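## Task

Push the RESUME key on the operator panel so that its lamp ends up lit, with no other lamp lit apart from CALL's. The result must hold without the robot touching anything. Then open the gripper and move the arm away.

## Robot and tools

Robot: a single four-axis arm. It has a vertical lift, a shoulder, an elbow and a wrist yaw, and ends in a two-finger gripper that always stays level and cannot tilt. The commanded point, end_effector_position, sits midway between the two rubber pads, about 2 to 3 cm behind the fingertips. The fingers point along the gripper's +x axis and open and close along its y axis. The fingertips never touch each other, even when closed: the smallest gap is 0.066 m and the largest is 0.140 m. Because of this, a key can be pushed with one fingertip, but the other fingertip may hit a neighbouring key at the same moment.

Panel: four keys in random order, each labelled with its name. A light push on a key turns its lamp on. A press is permanent, so pressing the wrong key cannot be fixed. The CALL lamp is the only other lamp that may be lit.

Frames: the scene frame has its origin on the table top directly under the arm base. +z is up, +x points forward, and +y is to the left when looking along +x. Result lines give end_effector_position in metres and end_effector_quat_wxyz in this frame. The printed position may be a little off, more so at long reach.

Tool execute_actions, argument actions: a list holding one item or none.
- An empty list ({"actions": []}) only reports the current state.
- A wait item, {"steps": n} with n up to 300 control steps (1/30 s each), sends nothing new. It counts from the previous result.
- A motion item is {"rows": [[...], ...], "steps": k}, with k up to 15 (15 is the default). There is one row per control step, and the last row repeats if there are fewer rows than steps.
Each row has five numbers in [-1, 1]: dx, dy, dz, rz, opening.
- dx, dy, dz and rz are an offset, not a pose. They are measured in the gripper's own axes from the gripper pose shown in the last result; if no result has shown it yet, they count from wherever the arm is when the action starts. Every row counts from that same base, not from the row before it. A value of 1.0 equals 0.6 m, or 180 degrees for rz. rz turns the gripper about its z axis, from +x toward +y.
- opening is absolute: +1 is fully open (0.140 m) and -1 is closed. Going from fully open to closed takes at least about 0.6 s.
- The optional flag pictures (true or false) decides whether camera images come back. By default they do.

All zeros in a row is not a pause. It pulls the hand back to the pose the offsets count from. Since offsets start from the measured hand pose, repeating a small push against a rigid part does not go deeper. Against a part that yields, such as a key, it does go further.

Tool move, argument target: a single five-number row, laid out and based like the rows above (an offset, not a pose). Optional speed is in m/s, from 0.002 to 0.5, default 0.25; turning is capped at twice that value in rad/s. The path is straight, lasts 0.5 to 10 s (a longer path is cut off at 10 s), and takes the shorter way round when turning. The opening is sent when the move starts. The path does not slow for obstacles, and the hand can lag behind, drift off, or go faster than speed, especially near full reach. A faster move, or a target set deeper beyond the contact, gives a harder hit. The result adds a move: line. Its outcomes include done (at rest near the target), off_target, moving, held and fault, along with the distance from the target. limits=paced means the pose sent was clipped. limits=held means some steps were blocked by a check, and the arm may then speed up sharply.

Tool wait, argument seconds (0 to 10): lets the simulation run with no new command.

Tool zoom_image: arguments camera (cam_high, cam_low or cam_wrist) and region [x0, y0, x1, y1] in image pixels, measured from the top-left corner, at most 504 by 504. Use it to read the key labels and lamp states. Full image sizes are 672x504 for cam_high and cam_low and 504x504 for cam_wrist. The calibration lines (K, D, T_world_to_cam) relate the cameras to the scene frame and can be off by a few degrees and millimetres.

Tool finished_scene, argument scene (1 or 2): ends that scene for good and checks the goal. The next result gives the following task. Replying without any tool call ends everything.

Control details: each step, the commanded pose is clamped to within 70 mm and 16 degrees of the measured pose, and damped inverse kinematics then follows it. After an action the arm continues only to that last clamped pose, so a distant target may need several calls. A Hand target line shows where the controller is currently driving. A pose unreachable line, or HELD on a step, means the clearance check changed or blocked the command. Joint positions are listed as lift (m, 0 to 0.550), shoulder (rad, -2 to 2), elbow (rad, -2.8 to 2.8), wrist yaw (rad, about ±12.566), and then the pad gap in metres. grip_measured gives the opening on the command scale. The simulation keeps running between calls.

Things to avoid:
- Letting the elbow angle get within 0.4 rad of zero, since the arm can fold and fault.
- Hard or fast contacts. If joint torque reaches its load limit (lift 57 N, shoulder 8.55 N m, elbow 4.27 N m, wrist 1.42 N m), the arm freezes for 10 s and drops the rest of the call.
- Knocking anything off the table.
- Pressing a second key with the other fingertip.
- Holding loads for long, which heats the motors. A MOTOR HOT line appears from 85 °C, and at 100 °C the brakes lock the arm.

Approach: come in slowly above or in front of the target key, push just until its lamp lights, then open the gripper and back the hand away before ending the scene.

Each tool is called after "Request:" as name([rows], argument=value, ...), one row to a line, values as JSON.

## Session

Request:
execute_actions(actions=[])

Scene clock: 0.00 s of 7200.00 s.
end_effector_position=(+0.4047, +0.3264, +0.1623) grip_measured=+0.99 end_effector_quat_wxyz=(+0.840, +0.000, +0.000, -0.543)
Joint positions: [ 0.157  0.871 -2.409  0.389  0.14 ]
Motor temperatures (°C, as the motors report them): [30 24 24 22]
Hand target: +0.405, +0.326, +0.162; +0.840, +0.000, +0.000, -0.543

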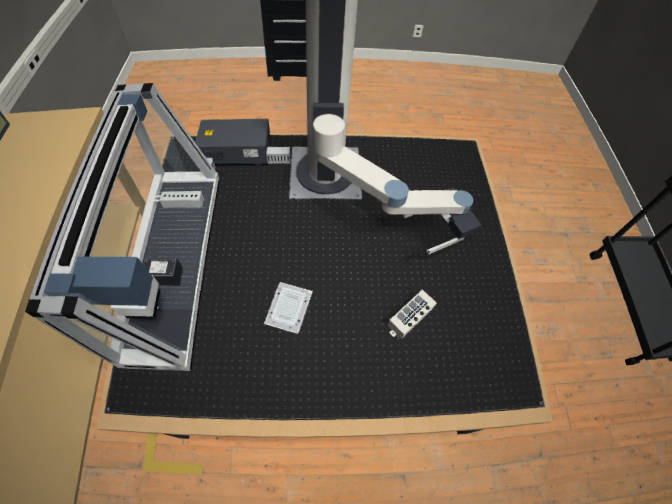

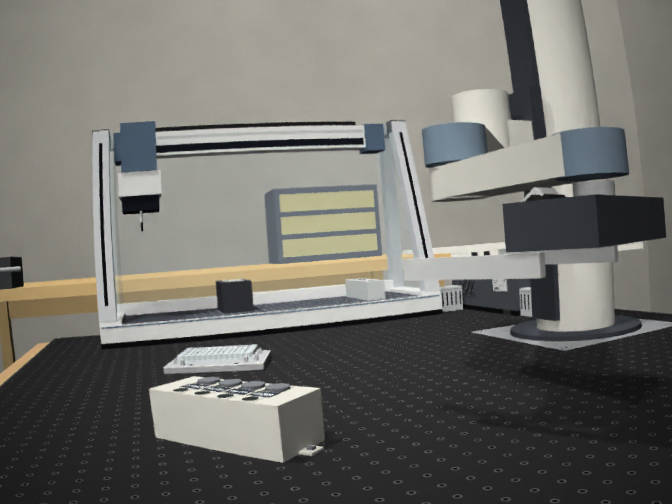

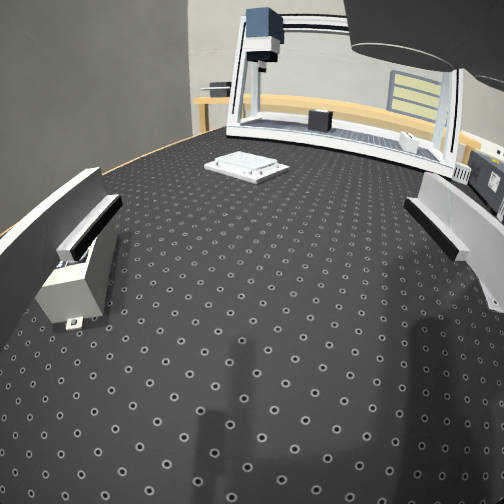

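Request:
zoom_image(camera="cam_high", region=[375, 280, 455, 345])

Request:
zoom_image(camera="cam_low", region=[140, 360, 340, 470])

Region (375, 280, 455, 345) of cam_high's 672x504 image, scaled by 6.300, with more detail than that image has; it fills the top 410 rows of this view, and the rest is white.

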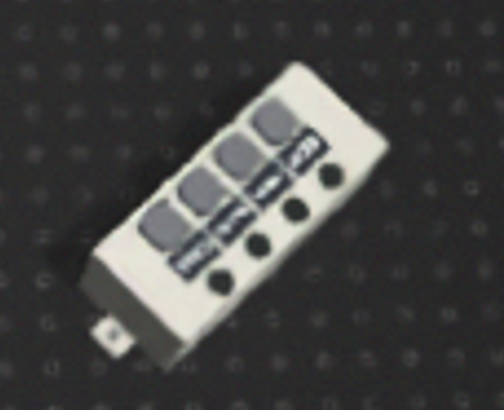

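Region (140, 360, 340, 470) of cam_low's 672x504 image, scaled by 2.520, with more detail than that image has; it fills the top 277 rows of this view, and the rest is white.

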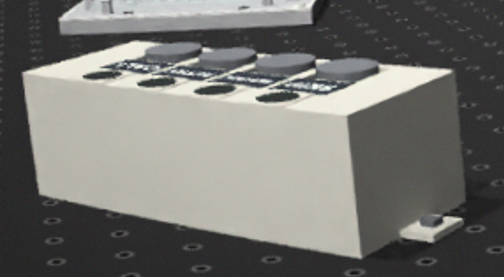

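Request:
move(target=[0.342,0.217,-0.05,0.6,1], speed=0.4)

Request:
zoom_image(camera="cam_wrist", region=[100, 150, 400, 350])

Scene clock: 32.77 s of 7200.00 s.
end_effector_position=(+0.6070, +0.1923, +0.1323) grip_measured=+0.99 end_effector_quat_wxyz=(+0.933, +0.000, +0.000, +0.360)
Joint positions: [ 0.127 -0.476 -1.432  2.643  0.14 ]
Motor temperatures (°C, as the motors report them): [30 24 24 22]
Hand target: +0.607, +0.192, +0.132; +0.933, +0.000, +0.000, +0.360
Off the commanded pose: 0.001 m, 0 deg.
After step 90, 27.03 s passed at rest.
move: done
camera_calibration (this result's frames):
cam_wrist: T_world_to_cam=[[0.671909, -0.740628, 0.00296393, -0.257071], [-0.442016, -0.404208, -0.800773, 0.439309], [0.594273, 0.536737, -0.59896, -0.288848], [0, 0, 0, 1]] pos_world=[0.538564, 0.142214, 0.17954]

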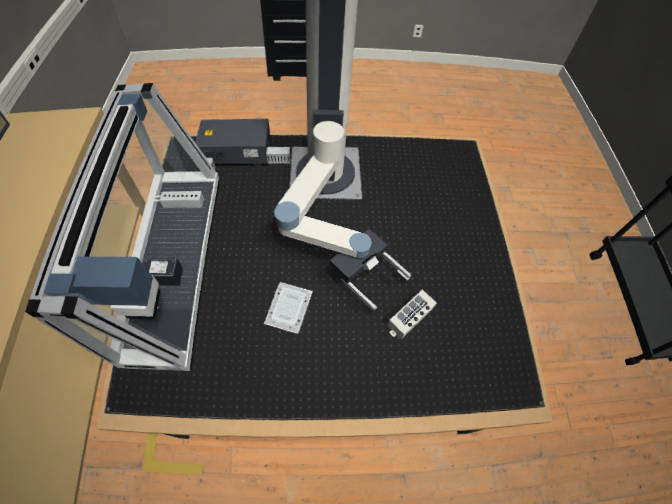

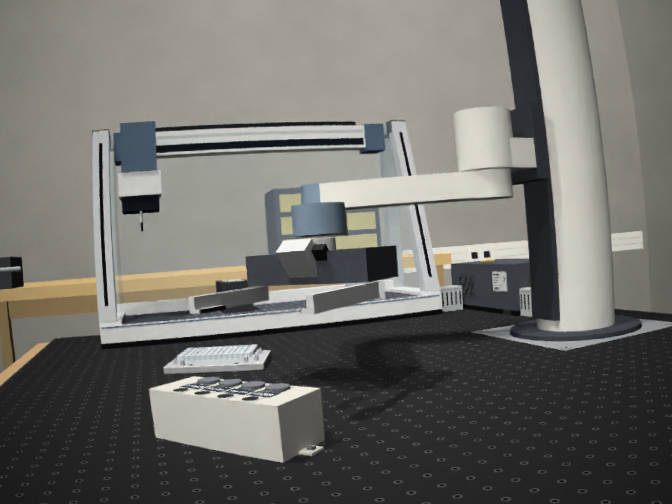

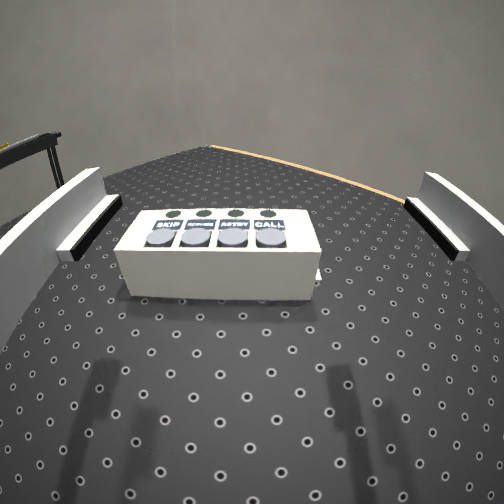

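Region (100, 150, 400, 350) of cam_wrist's 504x504 image, scaled by 1.680, with more detail than that image has.

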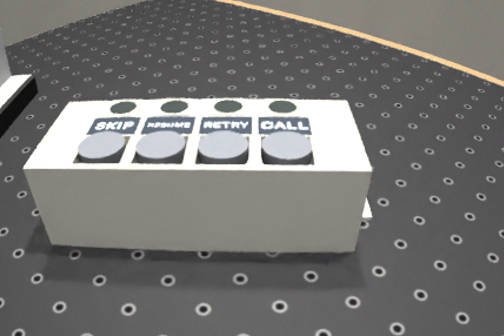

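Request:
move(target=[0.128,-0.045,-0.06,0,1])

Request:
zoom_image(camera="cam_wrist", region=[0, 140, 260, 340])

Request:
zoom_image(camera="cam_low", region=[140, 310, 340, 430])

Scene clock: 50.03 s of 7200.00 s.
end_effector_position=(+0.6822, +0.2237, +0.0963) grip_measured=+0.99 end_effector_quat_wxyz=(+0.933, +0.000, +0.000, +0.360)
Joint positions: [ 0.091 -0.254 -1.901  2.89   0.14 ]
Motor temperatures (°C, as the motors report them): [30 24 24 22]
Hand target: +0.682, +0.224, +0.096; +0.933, +0.000, +0.000, +0.360
Off the commanded pose: 0.000 m, 0 deg.
After step 90, 13.50 s passed at rest.
move: done
camera_calibration (this result's frames):
cam_wrist: T_world_to_cam=[[0.671666, -0.740848, 0.00296393, -0.283961], [-0.442148, -0.404063, -0.800773, 0.456452], [0.594449, 0.536542, -0.59896, -0.372068], [0, 0, 0, 1]] pos_world=[0.613722, 0.173693, 0.143502]

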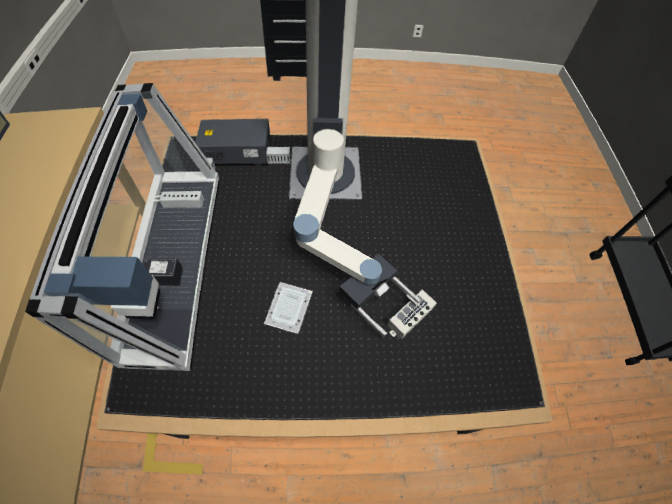

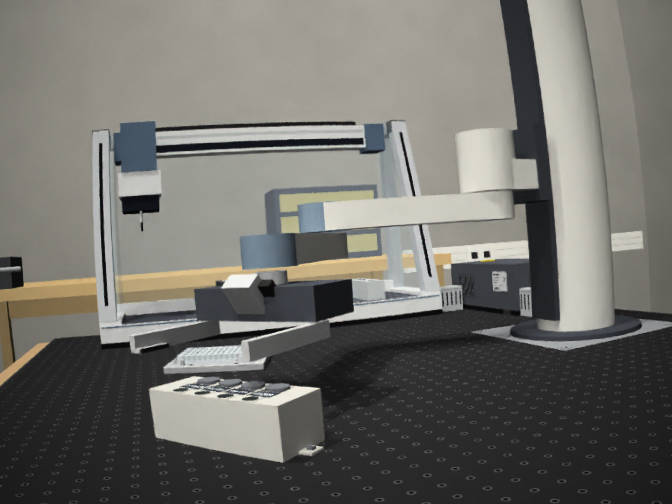

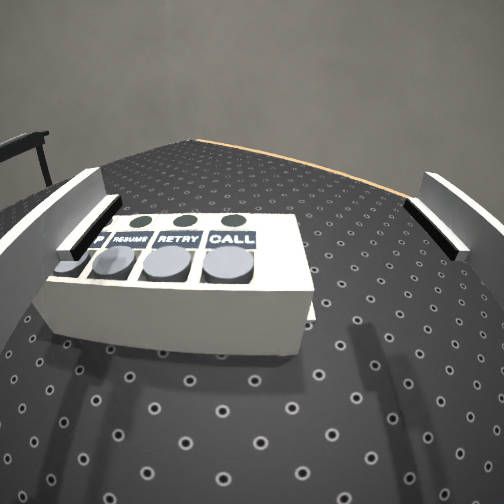

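Region (0, 140, 260, 340) of cam_wrist's 504x504 image, scaled by 1.938, with more detail than that image has; it fills the top 388 rows of this view, and the rest is white.

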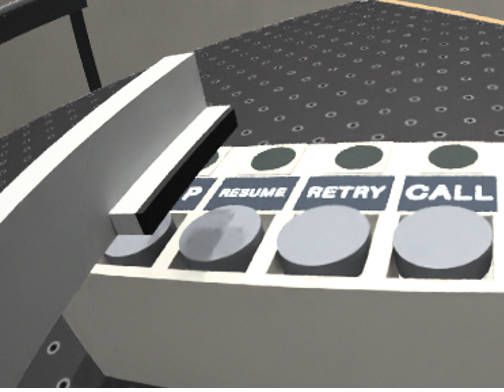

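Region (140, 310, 340, 430) of cam_low's 672x504 image, scaled by 2.520, with more detail than that image has; it fills the top 302 rows of this view, and the rest is white.

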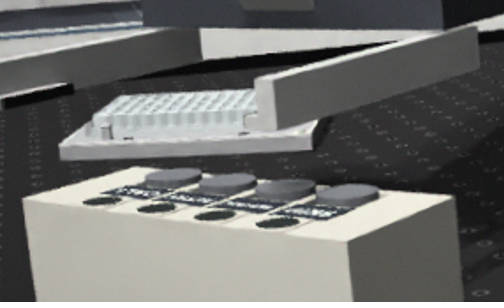

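Request:
move(target=[0,0,-0.044,0,1], speed=0.04)

Request:
zoom_image(camera="cam_low", region=[140, 310, 340, 430])

Scene clock: 60.87 s of 7200.00 s.
end_effector_position=(+0.6822, +0.2237, +0.0700) grip_measured=+0.99 end_effector_quat_wxyz=(+0.933, +0.000, +0.000, +0.360)
Joint positions: [ 0.065 -0.254 -1.901  2.891  0.14 ]
Motor temperatures (°C, as the motors report them): [30 24 24 22]
Hand target: +0.682, +0.224, +0.070; +0.933, +0.000, +0.000, +0.360
Off the commanded pose: 0.000 m, 0 deg.
After step 90, 6.93 s passed at rest.
move: done
camera_calibration (this result's frames):
cam_wrist: T_world_to_cam=[[0.671678, -0.740838, 0.00296393, -0.283891], [-0.442142, -0.40407, -0.800773, 0.435377], [0.594441, 0.536551, -0.59896, -0.387821], [0, 0, 0, 1]] pos_world=[0.613718, 0.173692, 0.11719]

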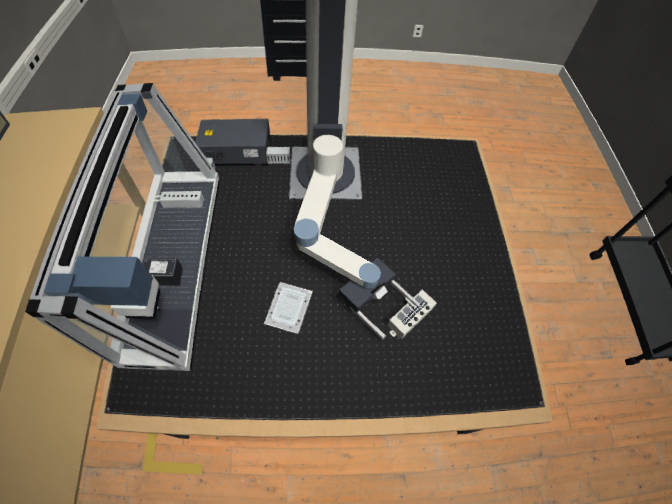

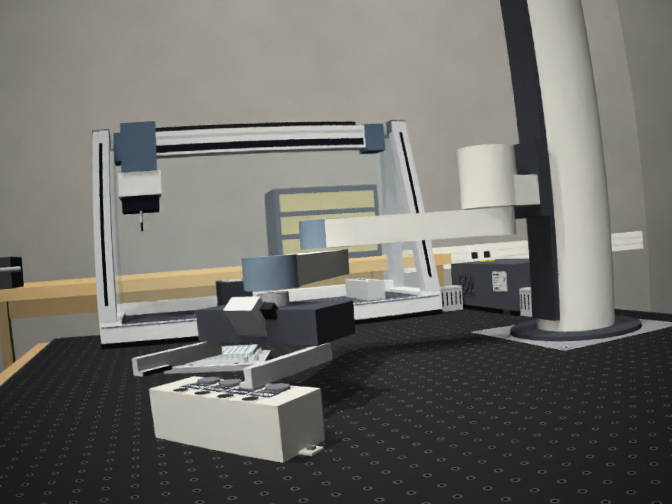

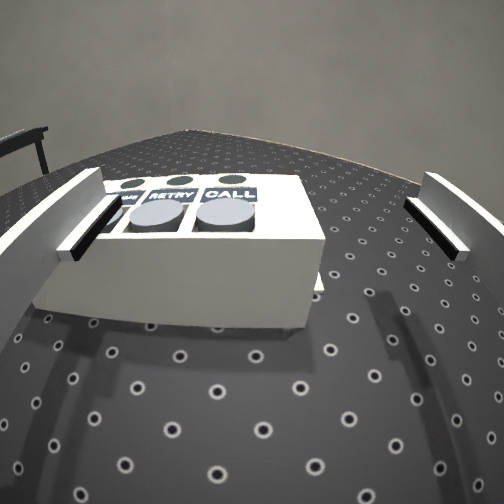

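Region (140, 310, 340, 430) of cam_low's 672x504 image, scaled by 2.520, with more detail than that image has; it fills the top 302 rows of this view, and the rest is white.

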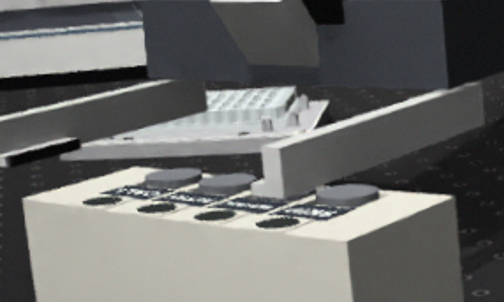

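Request:
move(target=[0,0,-0.005,0,1], speed=0.01)

Scene clock: 64.47 s of 7200.00 s.
end_effector_position=(+0.6822, +0.2237, +0.0682) grip_measured=+0.99 end_effector_quat_wxyz=(+0.933, +0.000, +0.000, +0.360)
Joint positions: [ 0.063 -0.254 -1.901  2.891  0.14 ]
Motor temperatures (°C, as the motors report them): [30 24 24 22]
Hand target: +0.682, +0.224, +0.067; +0.933, +0.000, +0.000, +0.360
Off the commanded pose: 0.001 m, 0 deg.
move: done
camera_calibration (this result's frames):
cam_wrist: T_world_to_cam=[[0.671768, -0.740756, 0.00296393, -0.283971], [-0.442093, -0.404124, -0.800773, 0.433918], [0.594375, 0.536623, -0.59896, -0.388838], [0, 0, 0, 1]] pos_world=[0.61371, 0.173663, 0.115413]

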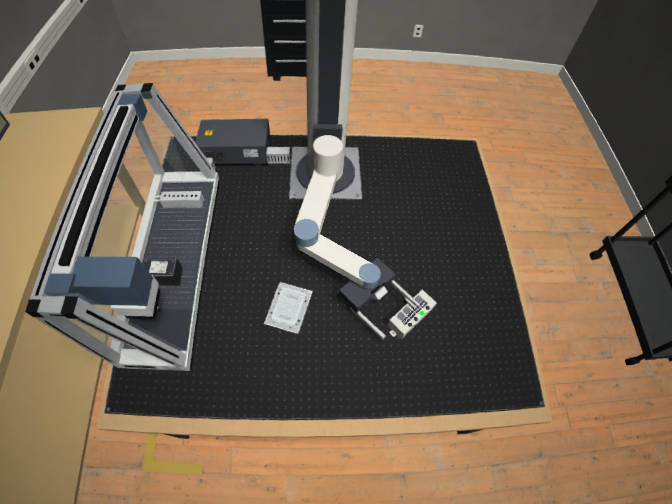

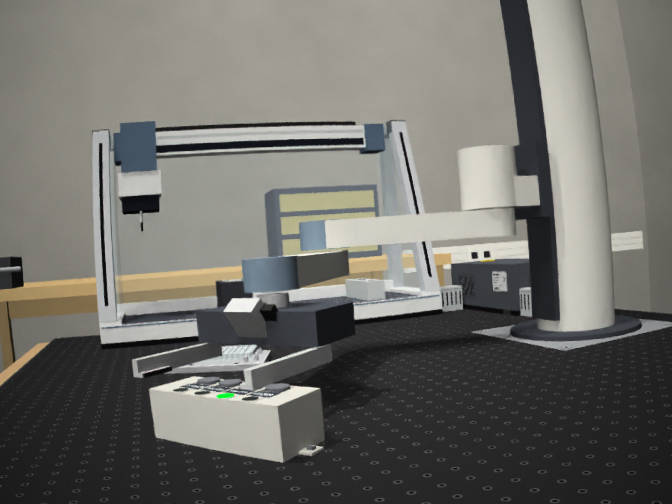

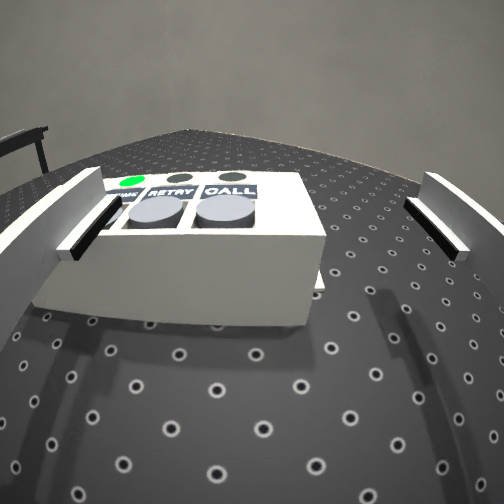

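Request:
move(target=[-0.12,0,0.15,0,1])

Scene clock: 70.17 s of 7200.00 s.
end_effector_position=(+0.6286, +0.1754, +0.1582) grip_measured=+0.99 end_effector_quat_wxyz=(+0.933, +0.000, +0.000, +0.360)
Joint positions: [ 0.153 -0.502 -1.519  2.757  0.14 ]
Motor temperatures (°C, as the motors report them): [30 24 24 22]
Hand target: +0.629, +0.175, +0.158; +0.933, +0.000, +0.000, +0.360
Off the commanded pose: 0.000 m, 0 deg.
After step 90, 1.87 s passed at rest.
move: done
camera_calibration (this result's frames):
cam_wrist: T_world_to_cam=[[0.671969, -0.740573, 0.00296393, -0.284195], [-0.441983, -0.404244, -0.800773, 0.462803], [0.594229, 0.536785, -0.59896, -0.277134], [0, 0, 0, 1]] pos_world=[0.560203, 0.125379, 0.205451]

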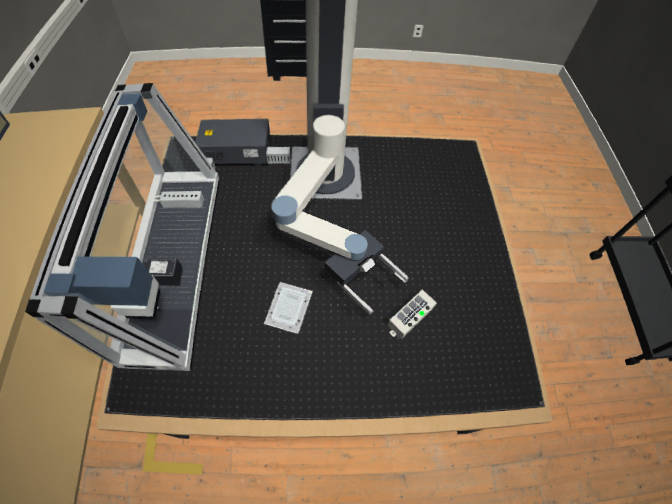

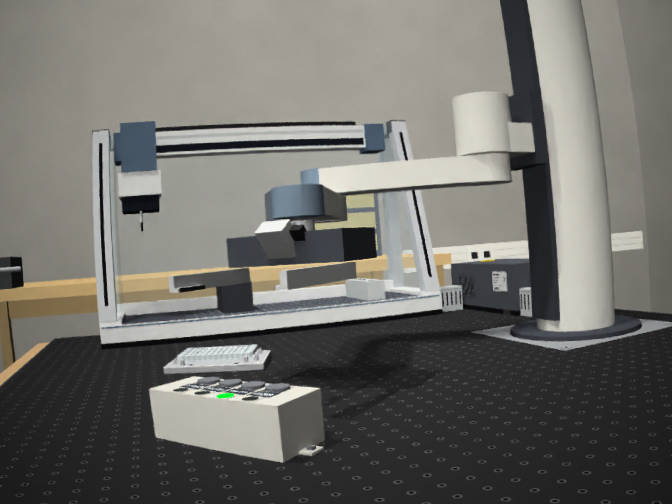

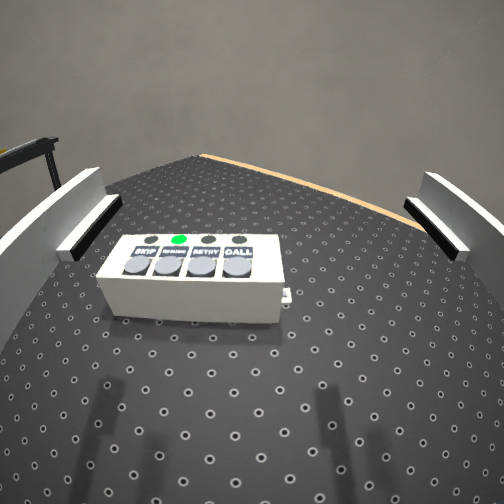

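Request:
finished_scene(scene=1)

The scene is finished: the task was done.


## Next scene

Push the SKIP key on the operator panel so that its lamp ends up lit, with no other lamp lit apart from CALL's. The result must hold without the robot touching anything. Then open the gripper and move the arm away.

Request:
execute_actions(actions=[])

Scene clock: 0.00 s of 7200.00 s.
end_effector_position=(+0.5641, -0.3120, +0.4992) grip_measured=+0.99 end_effector_quat_wxyz=(+0.846, -0.000, -0.000, -0.533)
Joint positions: [ 0.494 -1.202 -1.619 -4.586  0.14 ]
Motor temperatures (°C, as the motors report them): [30 24 24 22]
Hand target: +0.564, -0.312, +0.499; +0.846, -0.000, -0.000, -0.533
camera_calibration (this result's frames):
cam_wrist: T_world_to_cam=[[-0.901426, -0.432924, 0.00296393, 0.380755], [-0.261446, 0.538895, -0.800773, 0.702653], [0.345077, -0.722612, -0.59896, -0.0253347], [0, 0, 0, 1]] pos_world=[0.53567, -0.232125, 0.546362]

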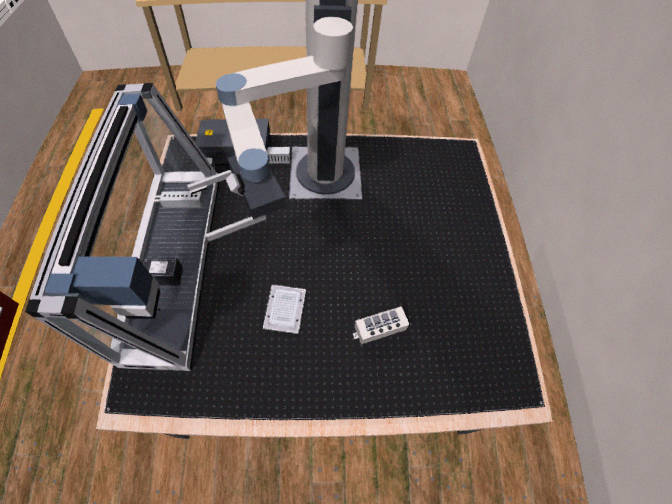

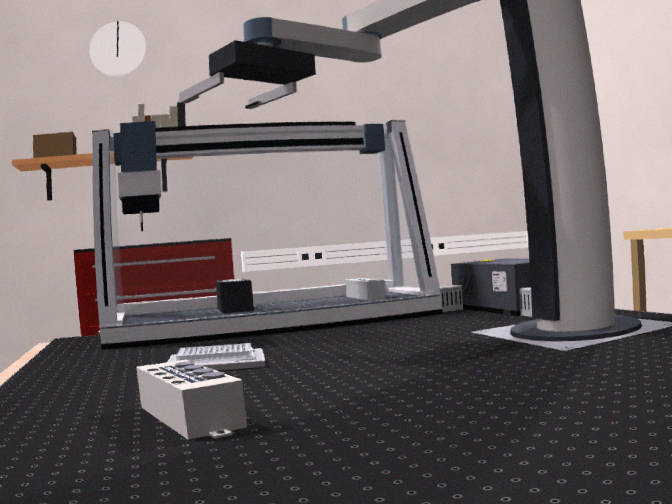

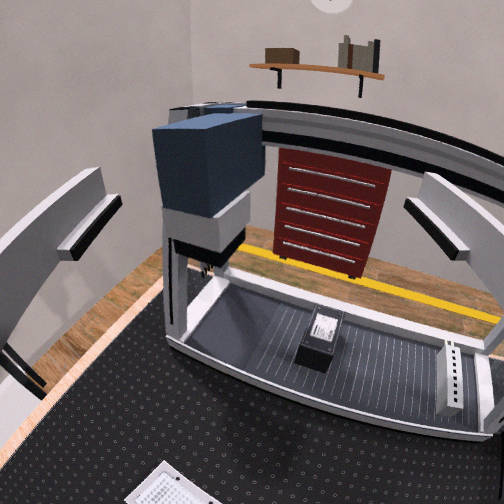

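Request:
zoom_image(camera="cam_high", region=[345, 295, 415, 350])

Request:
zoom_image(camera="cam_low", region=[130, 350, 260, 410])

Region (345, 295, 415, 350) of cam_high's 672x504 image, scaled by 7.200, with more detail than that image has; it fills the top 396 rows of this view, and the rest is white.

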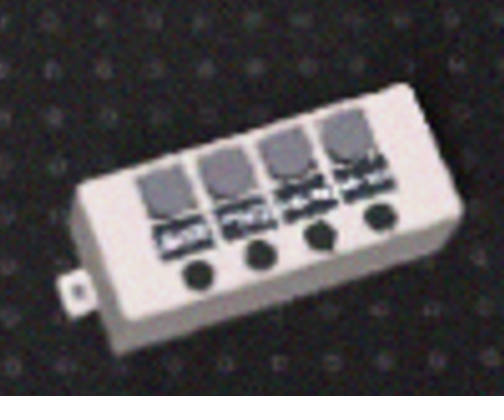

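Region (130, 350, 260, 410) of cam_low's 672x504 image, scaled by 3.877, with more detail than that image has; it fills the top 233 rows of this view, and the rest is white.

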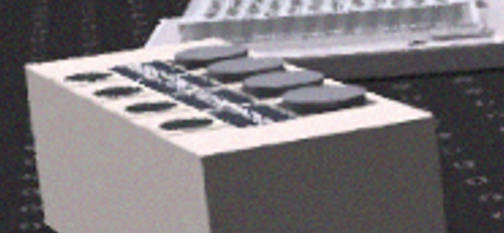

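Request:
move(target=[-0.7125,0.4725,-0.64,0.458,1], speed=0.4)

Request:
zoom_image(camera="cam_wrist", region=[200, 150, 500, 350])

Scene clock: 20.97 s of 7200.00 s.
end_effector_position=(+0.6356, +0.1959, +0.1151) grip_measured=+0.99 end_effector_quat_wxyz=(+0.988, -0.000, -0.000, +0.157)
Joint positions: [ 0.11  -0.29  -1.53  -4.149  0.14 ]
Motor temperatures (°C, as the motors report them): [30 24 24 22]
Hand target: +0.636, +0.196, +0.115; +0.988, -0.000, -0.000, +0.157
Off the commanded pose: 0.000 m, 0 deg.
After step 90, 15.73 s passed at rest.
move: done
camera_calibration (this result's frames):
cam_wrist: T_world_to_cam=[[0.310478, -0.950576, 0.00296393, -0.00266131], [-0.568625, -0.188222, -0.800773, 0.477775], [0.761754, 0.246937, -0.59896, -0.367768], [0, 0, 0, 1]] pos_world=[0.55265, 0.178214, 0.162319]

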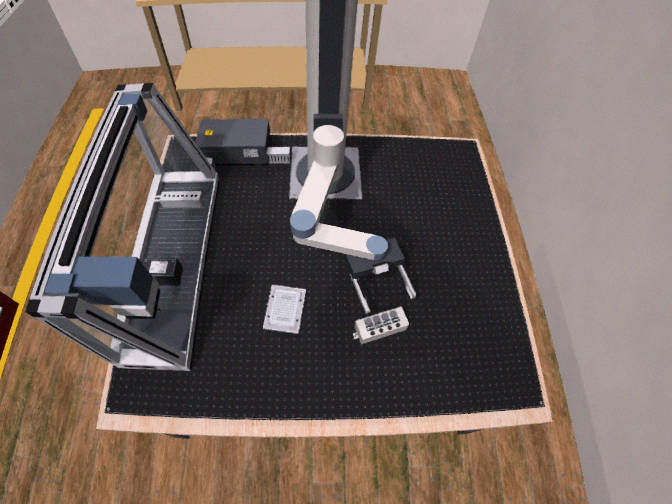

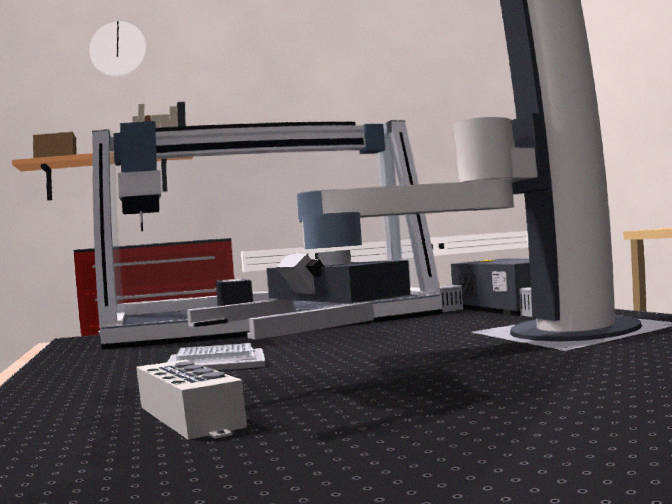

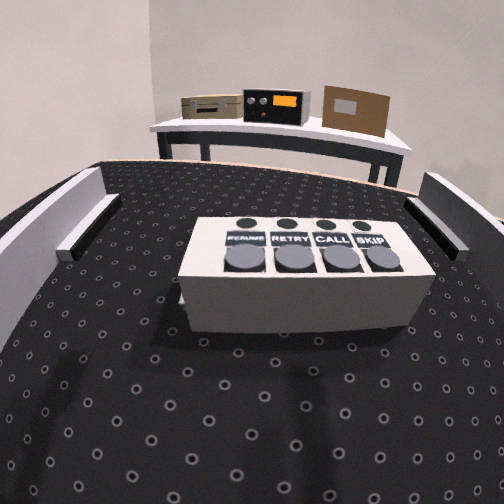

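Region (200, 150, 500, 350) of cam_wrist's 504x504 image, scaled by 1.680, with more detail than that image has.

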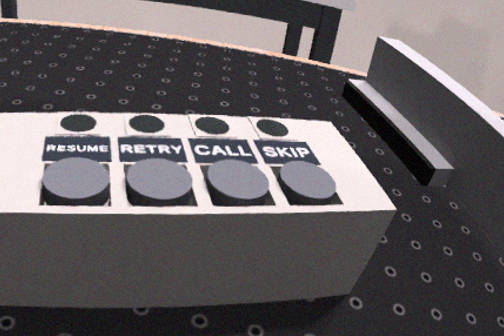

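Request:
move(target=[0.047,-0.005,-0.068,0,1], speed=0.12)

Request:
move(target=[0,0,-0.0112,0,1], speed=0.012)

Scene clock: 36.97 s of 7200.00 s.
end_effector_position=(+0.6634, +0.2017, +0.0743) grip_measured=+0.99 end_effector_quat_wxyz=(+0.988, -0.000, -0.000, +0.156)
Joint positions: [ 0.069 -0.24  -1.685 -4.044  0.14 ]
Motor temperatures (°C, as the motors report them): [30 24 24 22]
Hand target: +0.663, +0.202, +0.074; +0.988, -0.000, -0.000, +0.157
Off the commanded pose: 0.000 m, 0 deg.
After step 90, 12.27 s passed at rest.
move: done
camera_calibration (this result's frames):
cam_wrist: T_world_to_cam=[[0.309939, -0.950752, 0.00296393, -0.0053349], [-0.568732, -0.187899, -0.800773, 0.461981], [0.761894, 0.246505, -0.59896, -0.414856], [0, 0, 0, 1]] pos_world=[0.580472, 0.183998, 0.121476]

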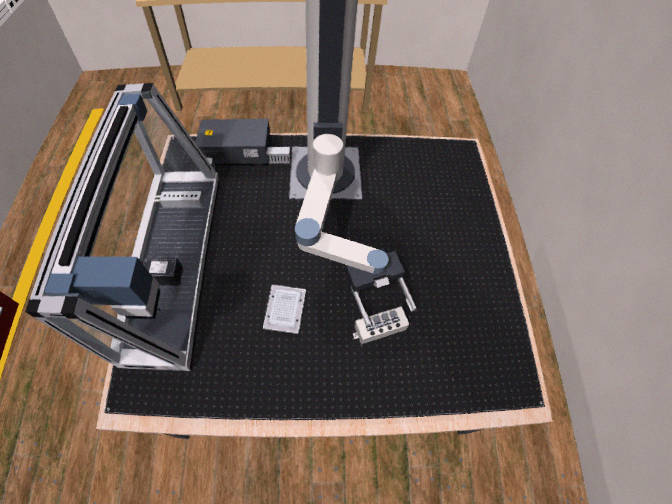

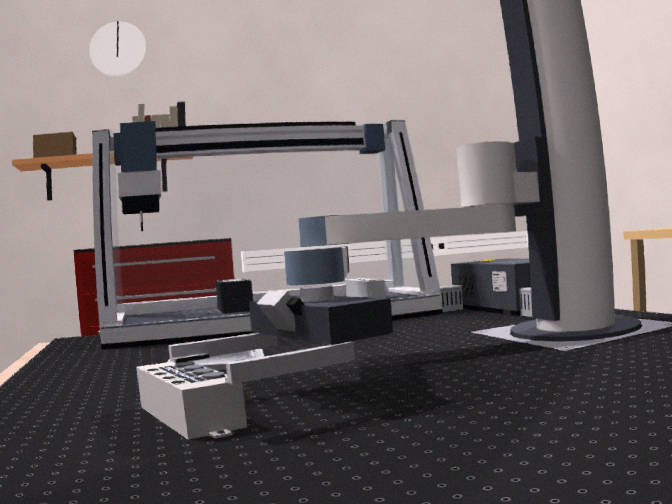

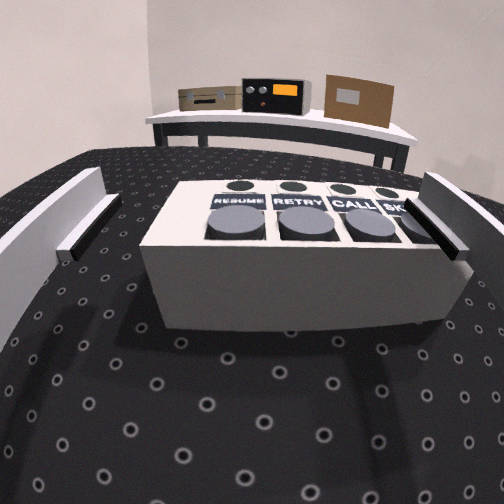

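Scene clock: 37.73 s of 7200.00 s.
end_effector_position=(+0.6634, +0.2017, +0.0685) grip_measured=+0.99 end_effector_quat_wxyz=(+0.988, -0.000, -0.000, +0.156)
Joint positions: [ 0.063 -0.24  -1.685 -4.044  0.14 ]
Motor temperatures (°C, as the motors report them): [30 24 24 22]
Hand target: +0.663, +0.202, +0.068; +0.988, -0.000, -0.000, +0.156
Off the commanded pose: 0.001 m, 0 deg.
move: done
camera_calibration (this result's frames):
cam_wrist: T_world_to_cam=[[0.309839, -0.950785, 0.00296393, -0.00524277], [-0.568752, -0.187839, -0.800773, 0.457334], [0.76192, 0.246425, -0.59896, -0.418308], [0, 0, 0, 1]] pos_world=[0.580451, 0.184002, 0.115686]

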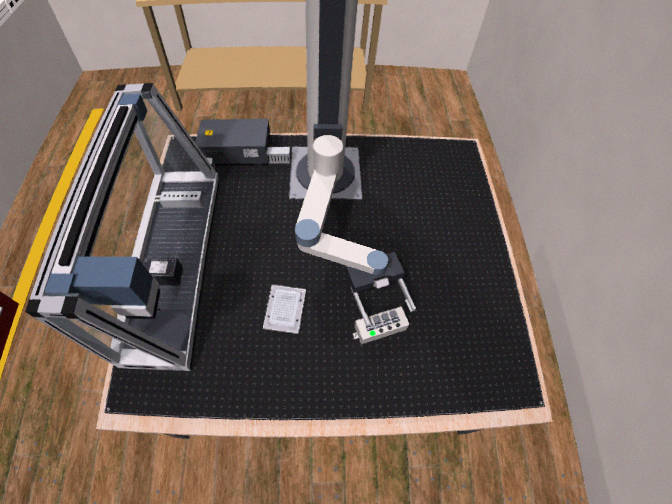

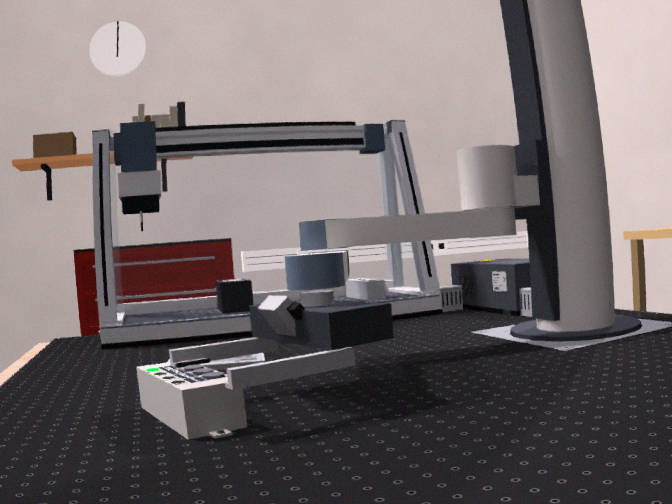

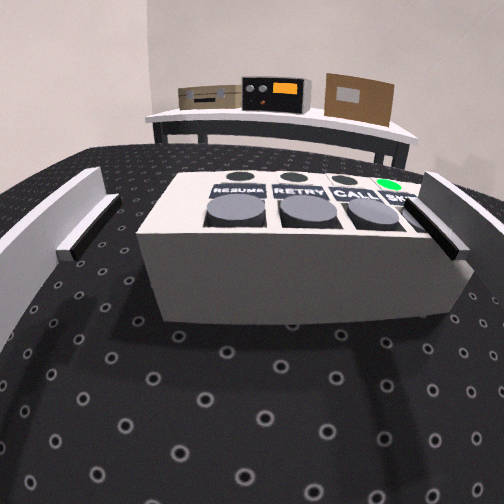

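Request:
move(target=[-0.12,0,0.15,0,1])

Scene clock: 43.20 s of 7200.00 s.
end_effector_position=(+0.5948, +0.1795, +0.1585) grip_measured=+0.99 end_effector_quat_wxyz=(+0.988, -0.000, -0.000, +0.157)
Joint positions: [ 0.154 -0.374 -1.305 -4.289  0.14 ]
Motor temperatures (°C, as the motors report them): [30 24 24 22]
Hand target: +0.595, +0.179, +0.158; +0.988, -0.000, -0.000, +0.156
Off the commanded pose: 0.000 m, 0 deg.
After step 90, 1.63 s passed at rest.
move: done
camera_calibration (this result's frames):
cam_wrist: T_world_to_cam=[[0.310265, -0.950646, 0.00296393, -0.00557273], [-0.568667, -0.188094, -0.800773, 0.486271], [0.761809, 0.246766, -0.59896, -0.306663], [0, 0, 0, 1]] pos_world=[0.511874, 0.161841, 0.20573]

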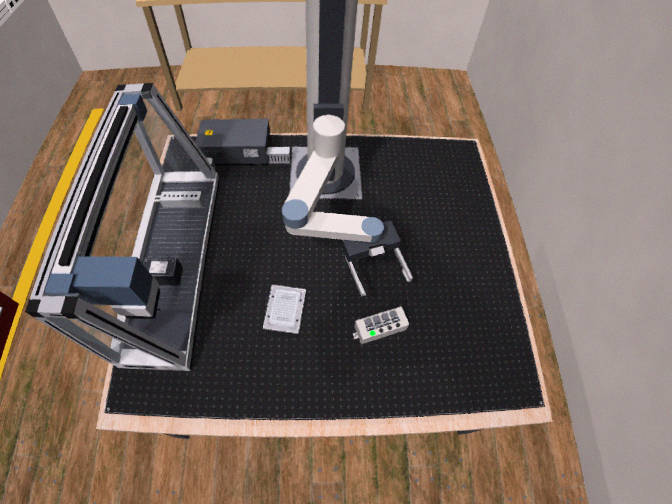

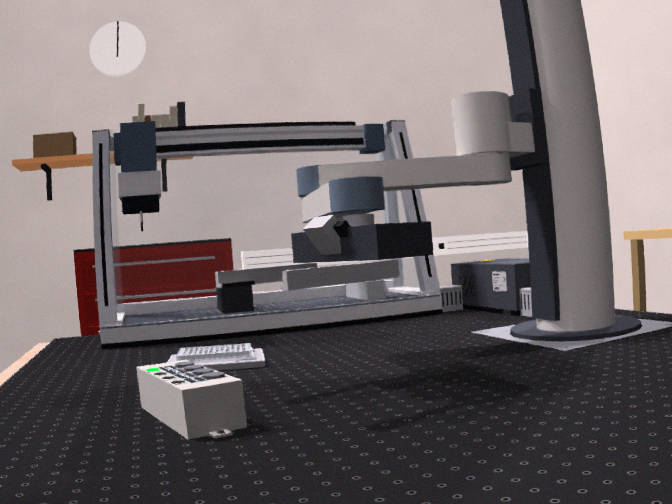

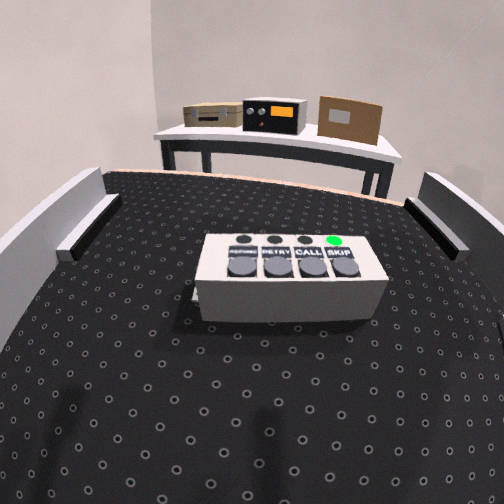

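Request:
finished_scene(scene=2)

The scene is finished: the task was done.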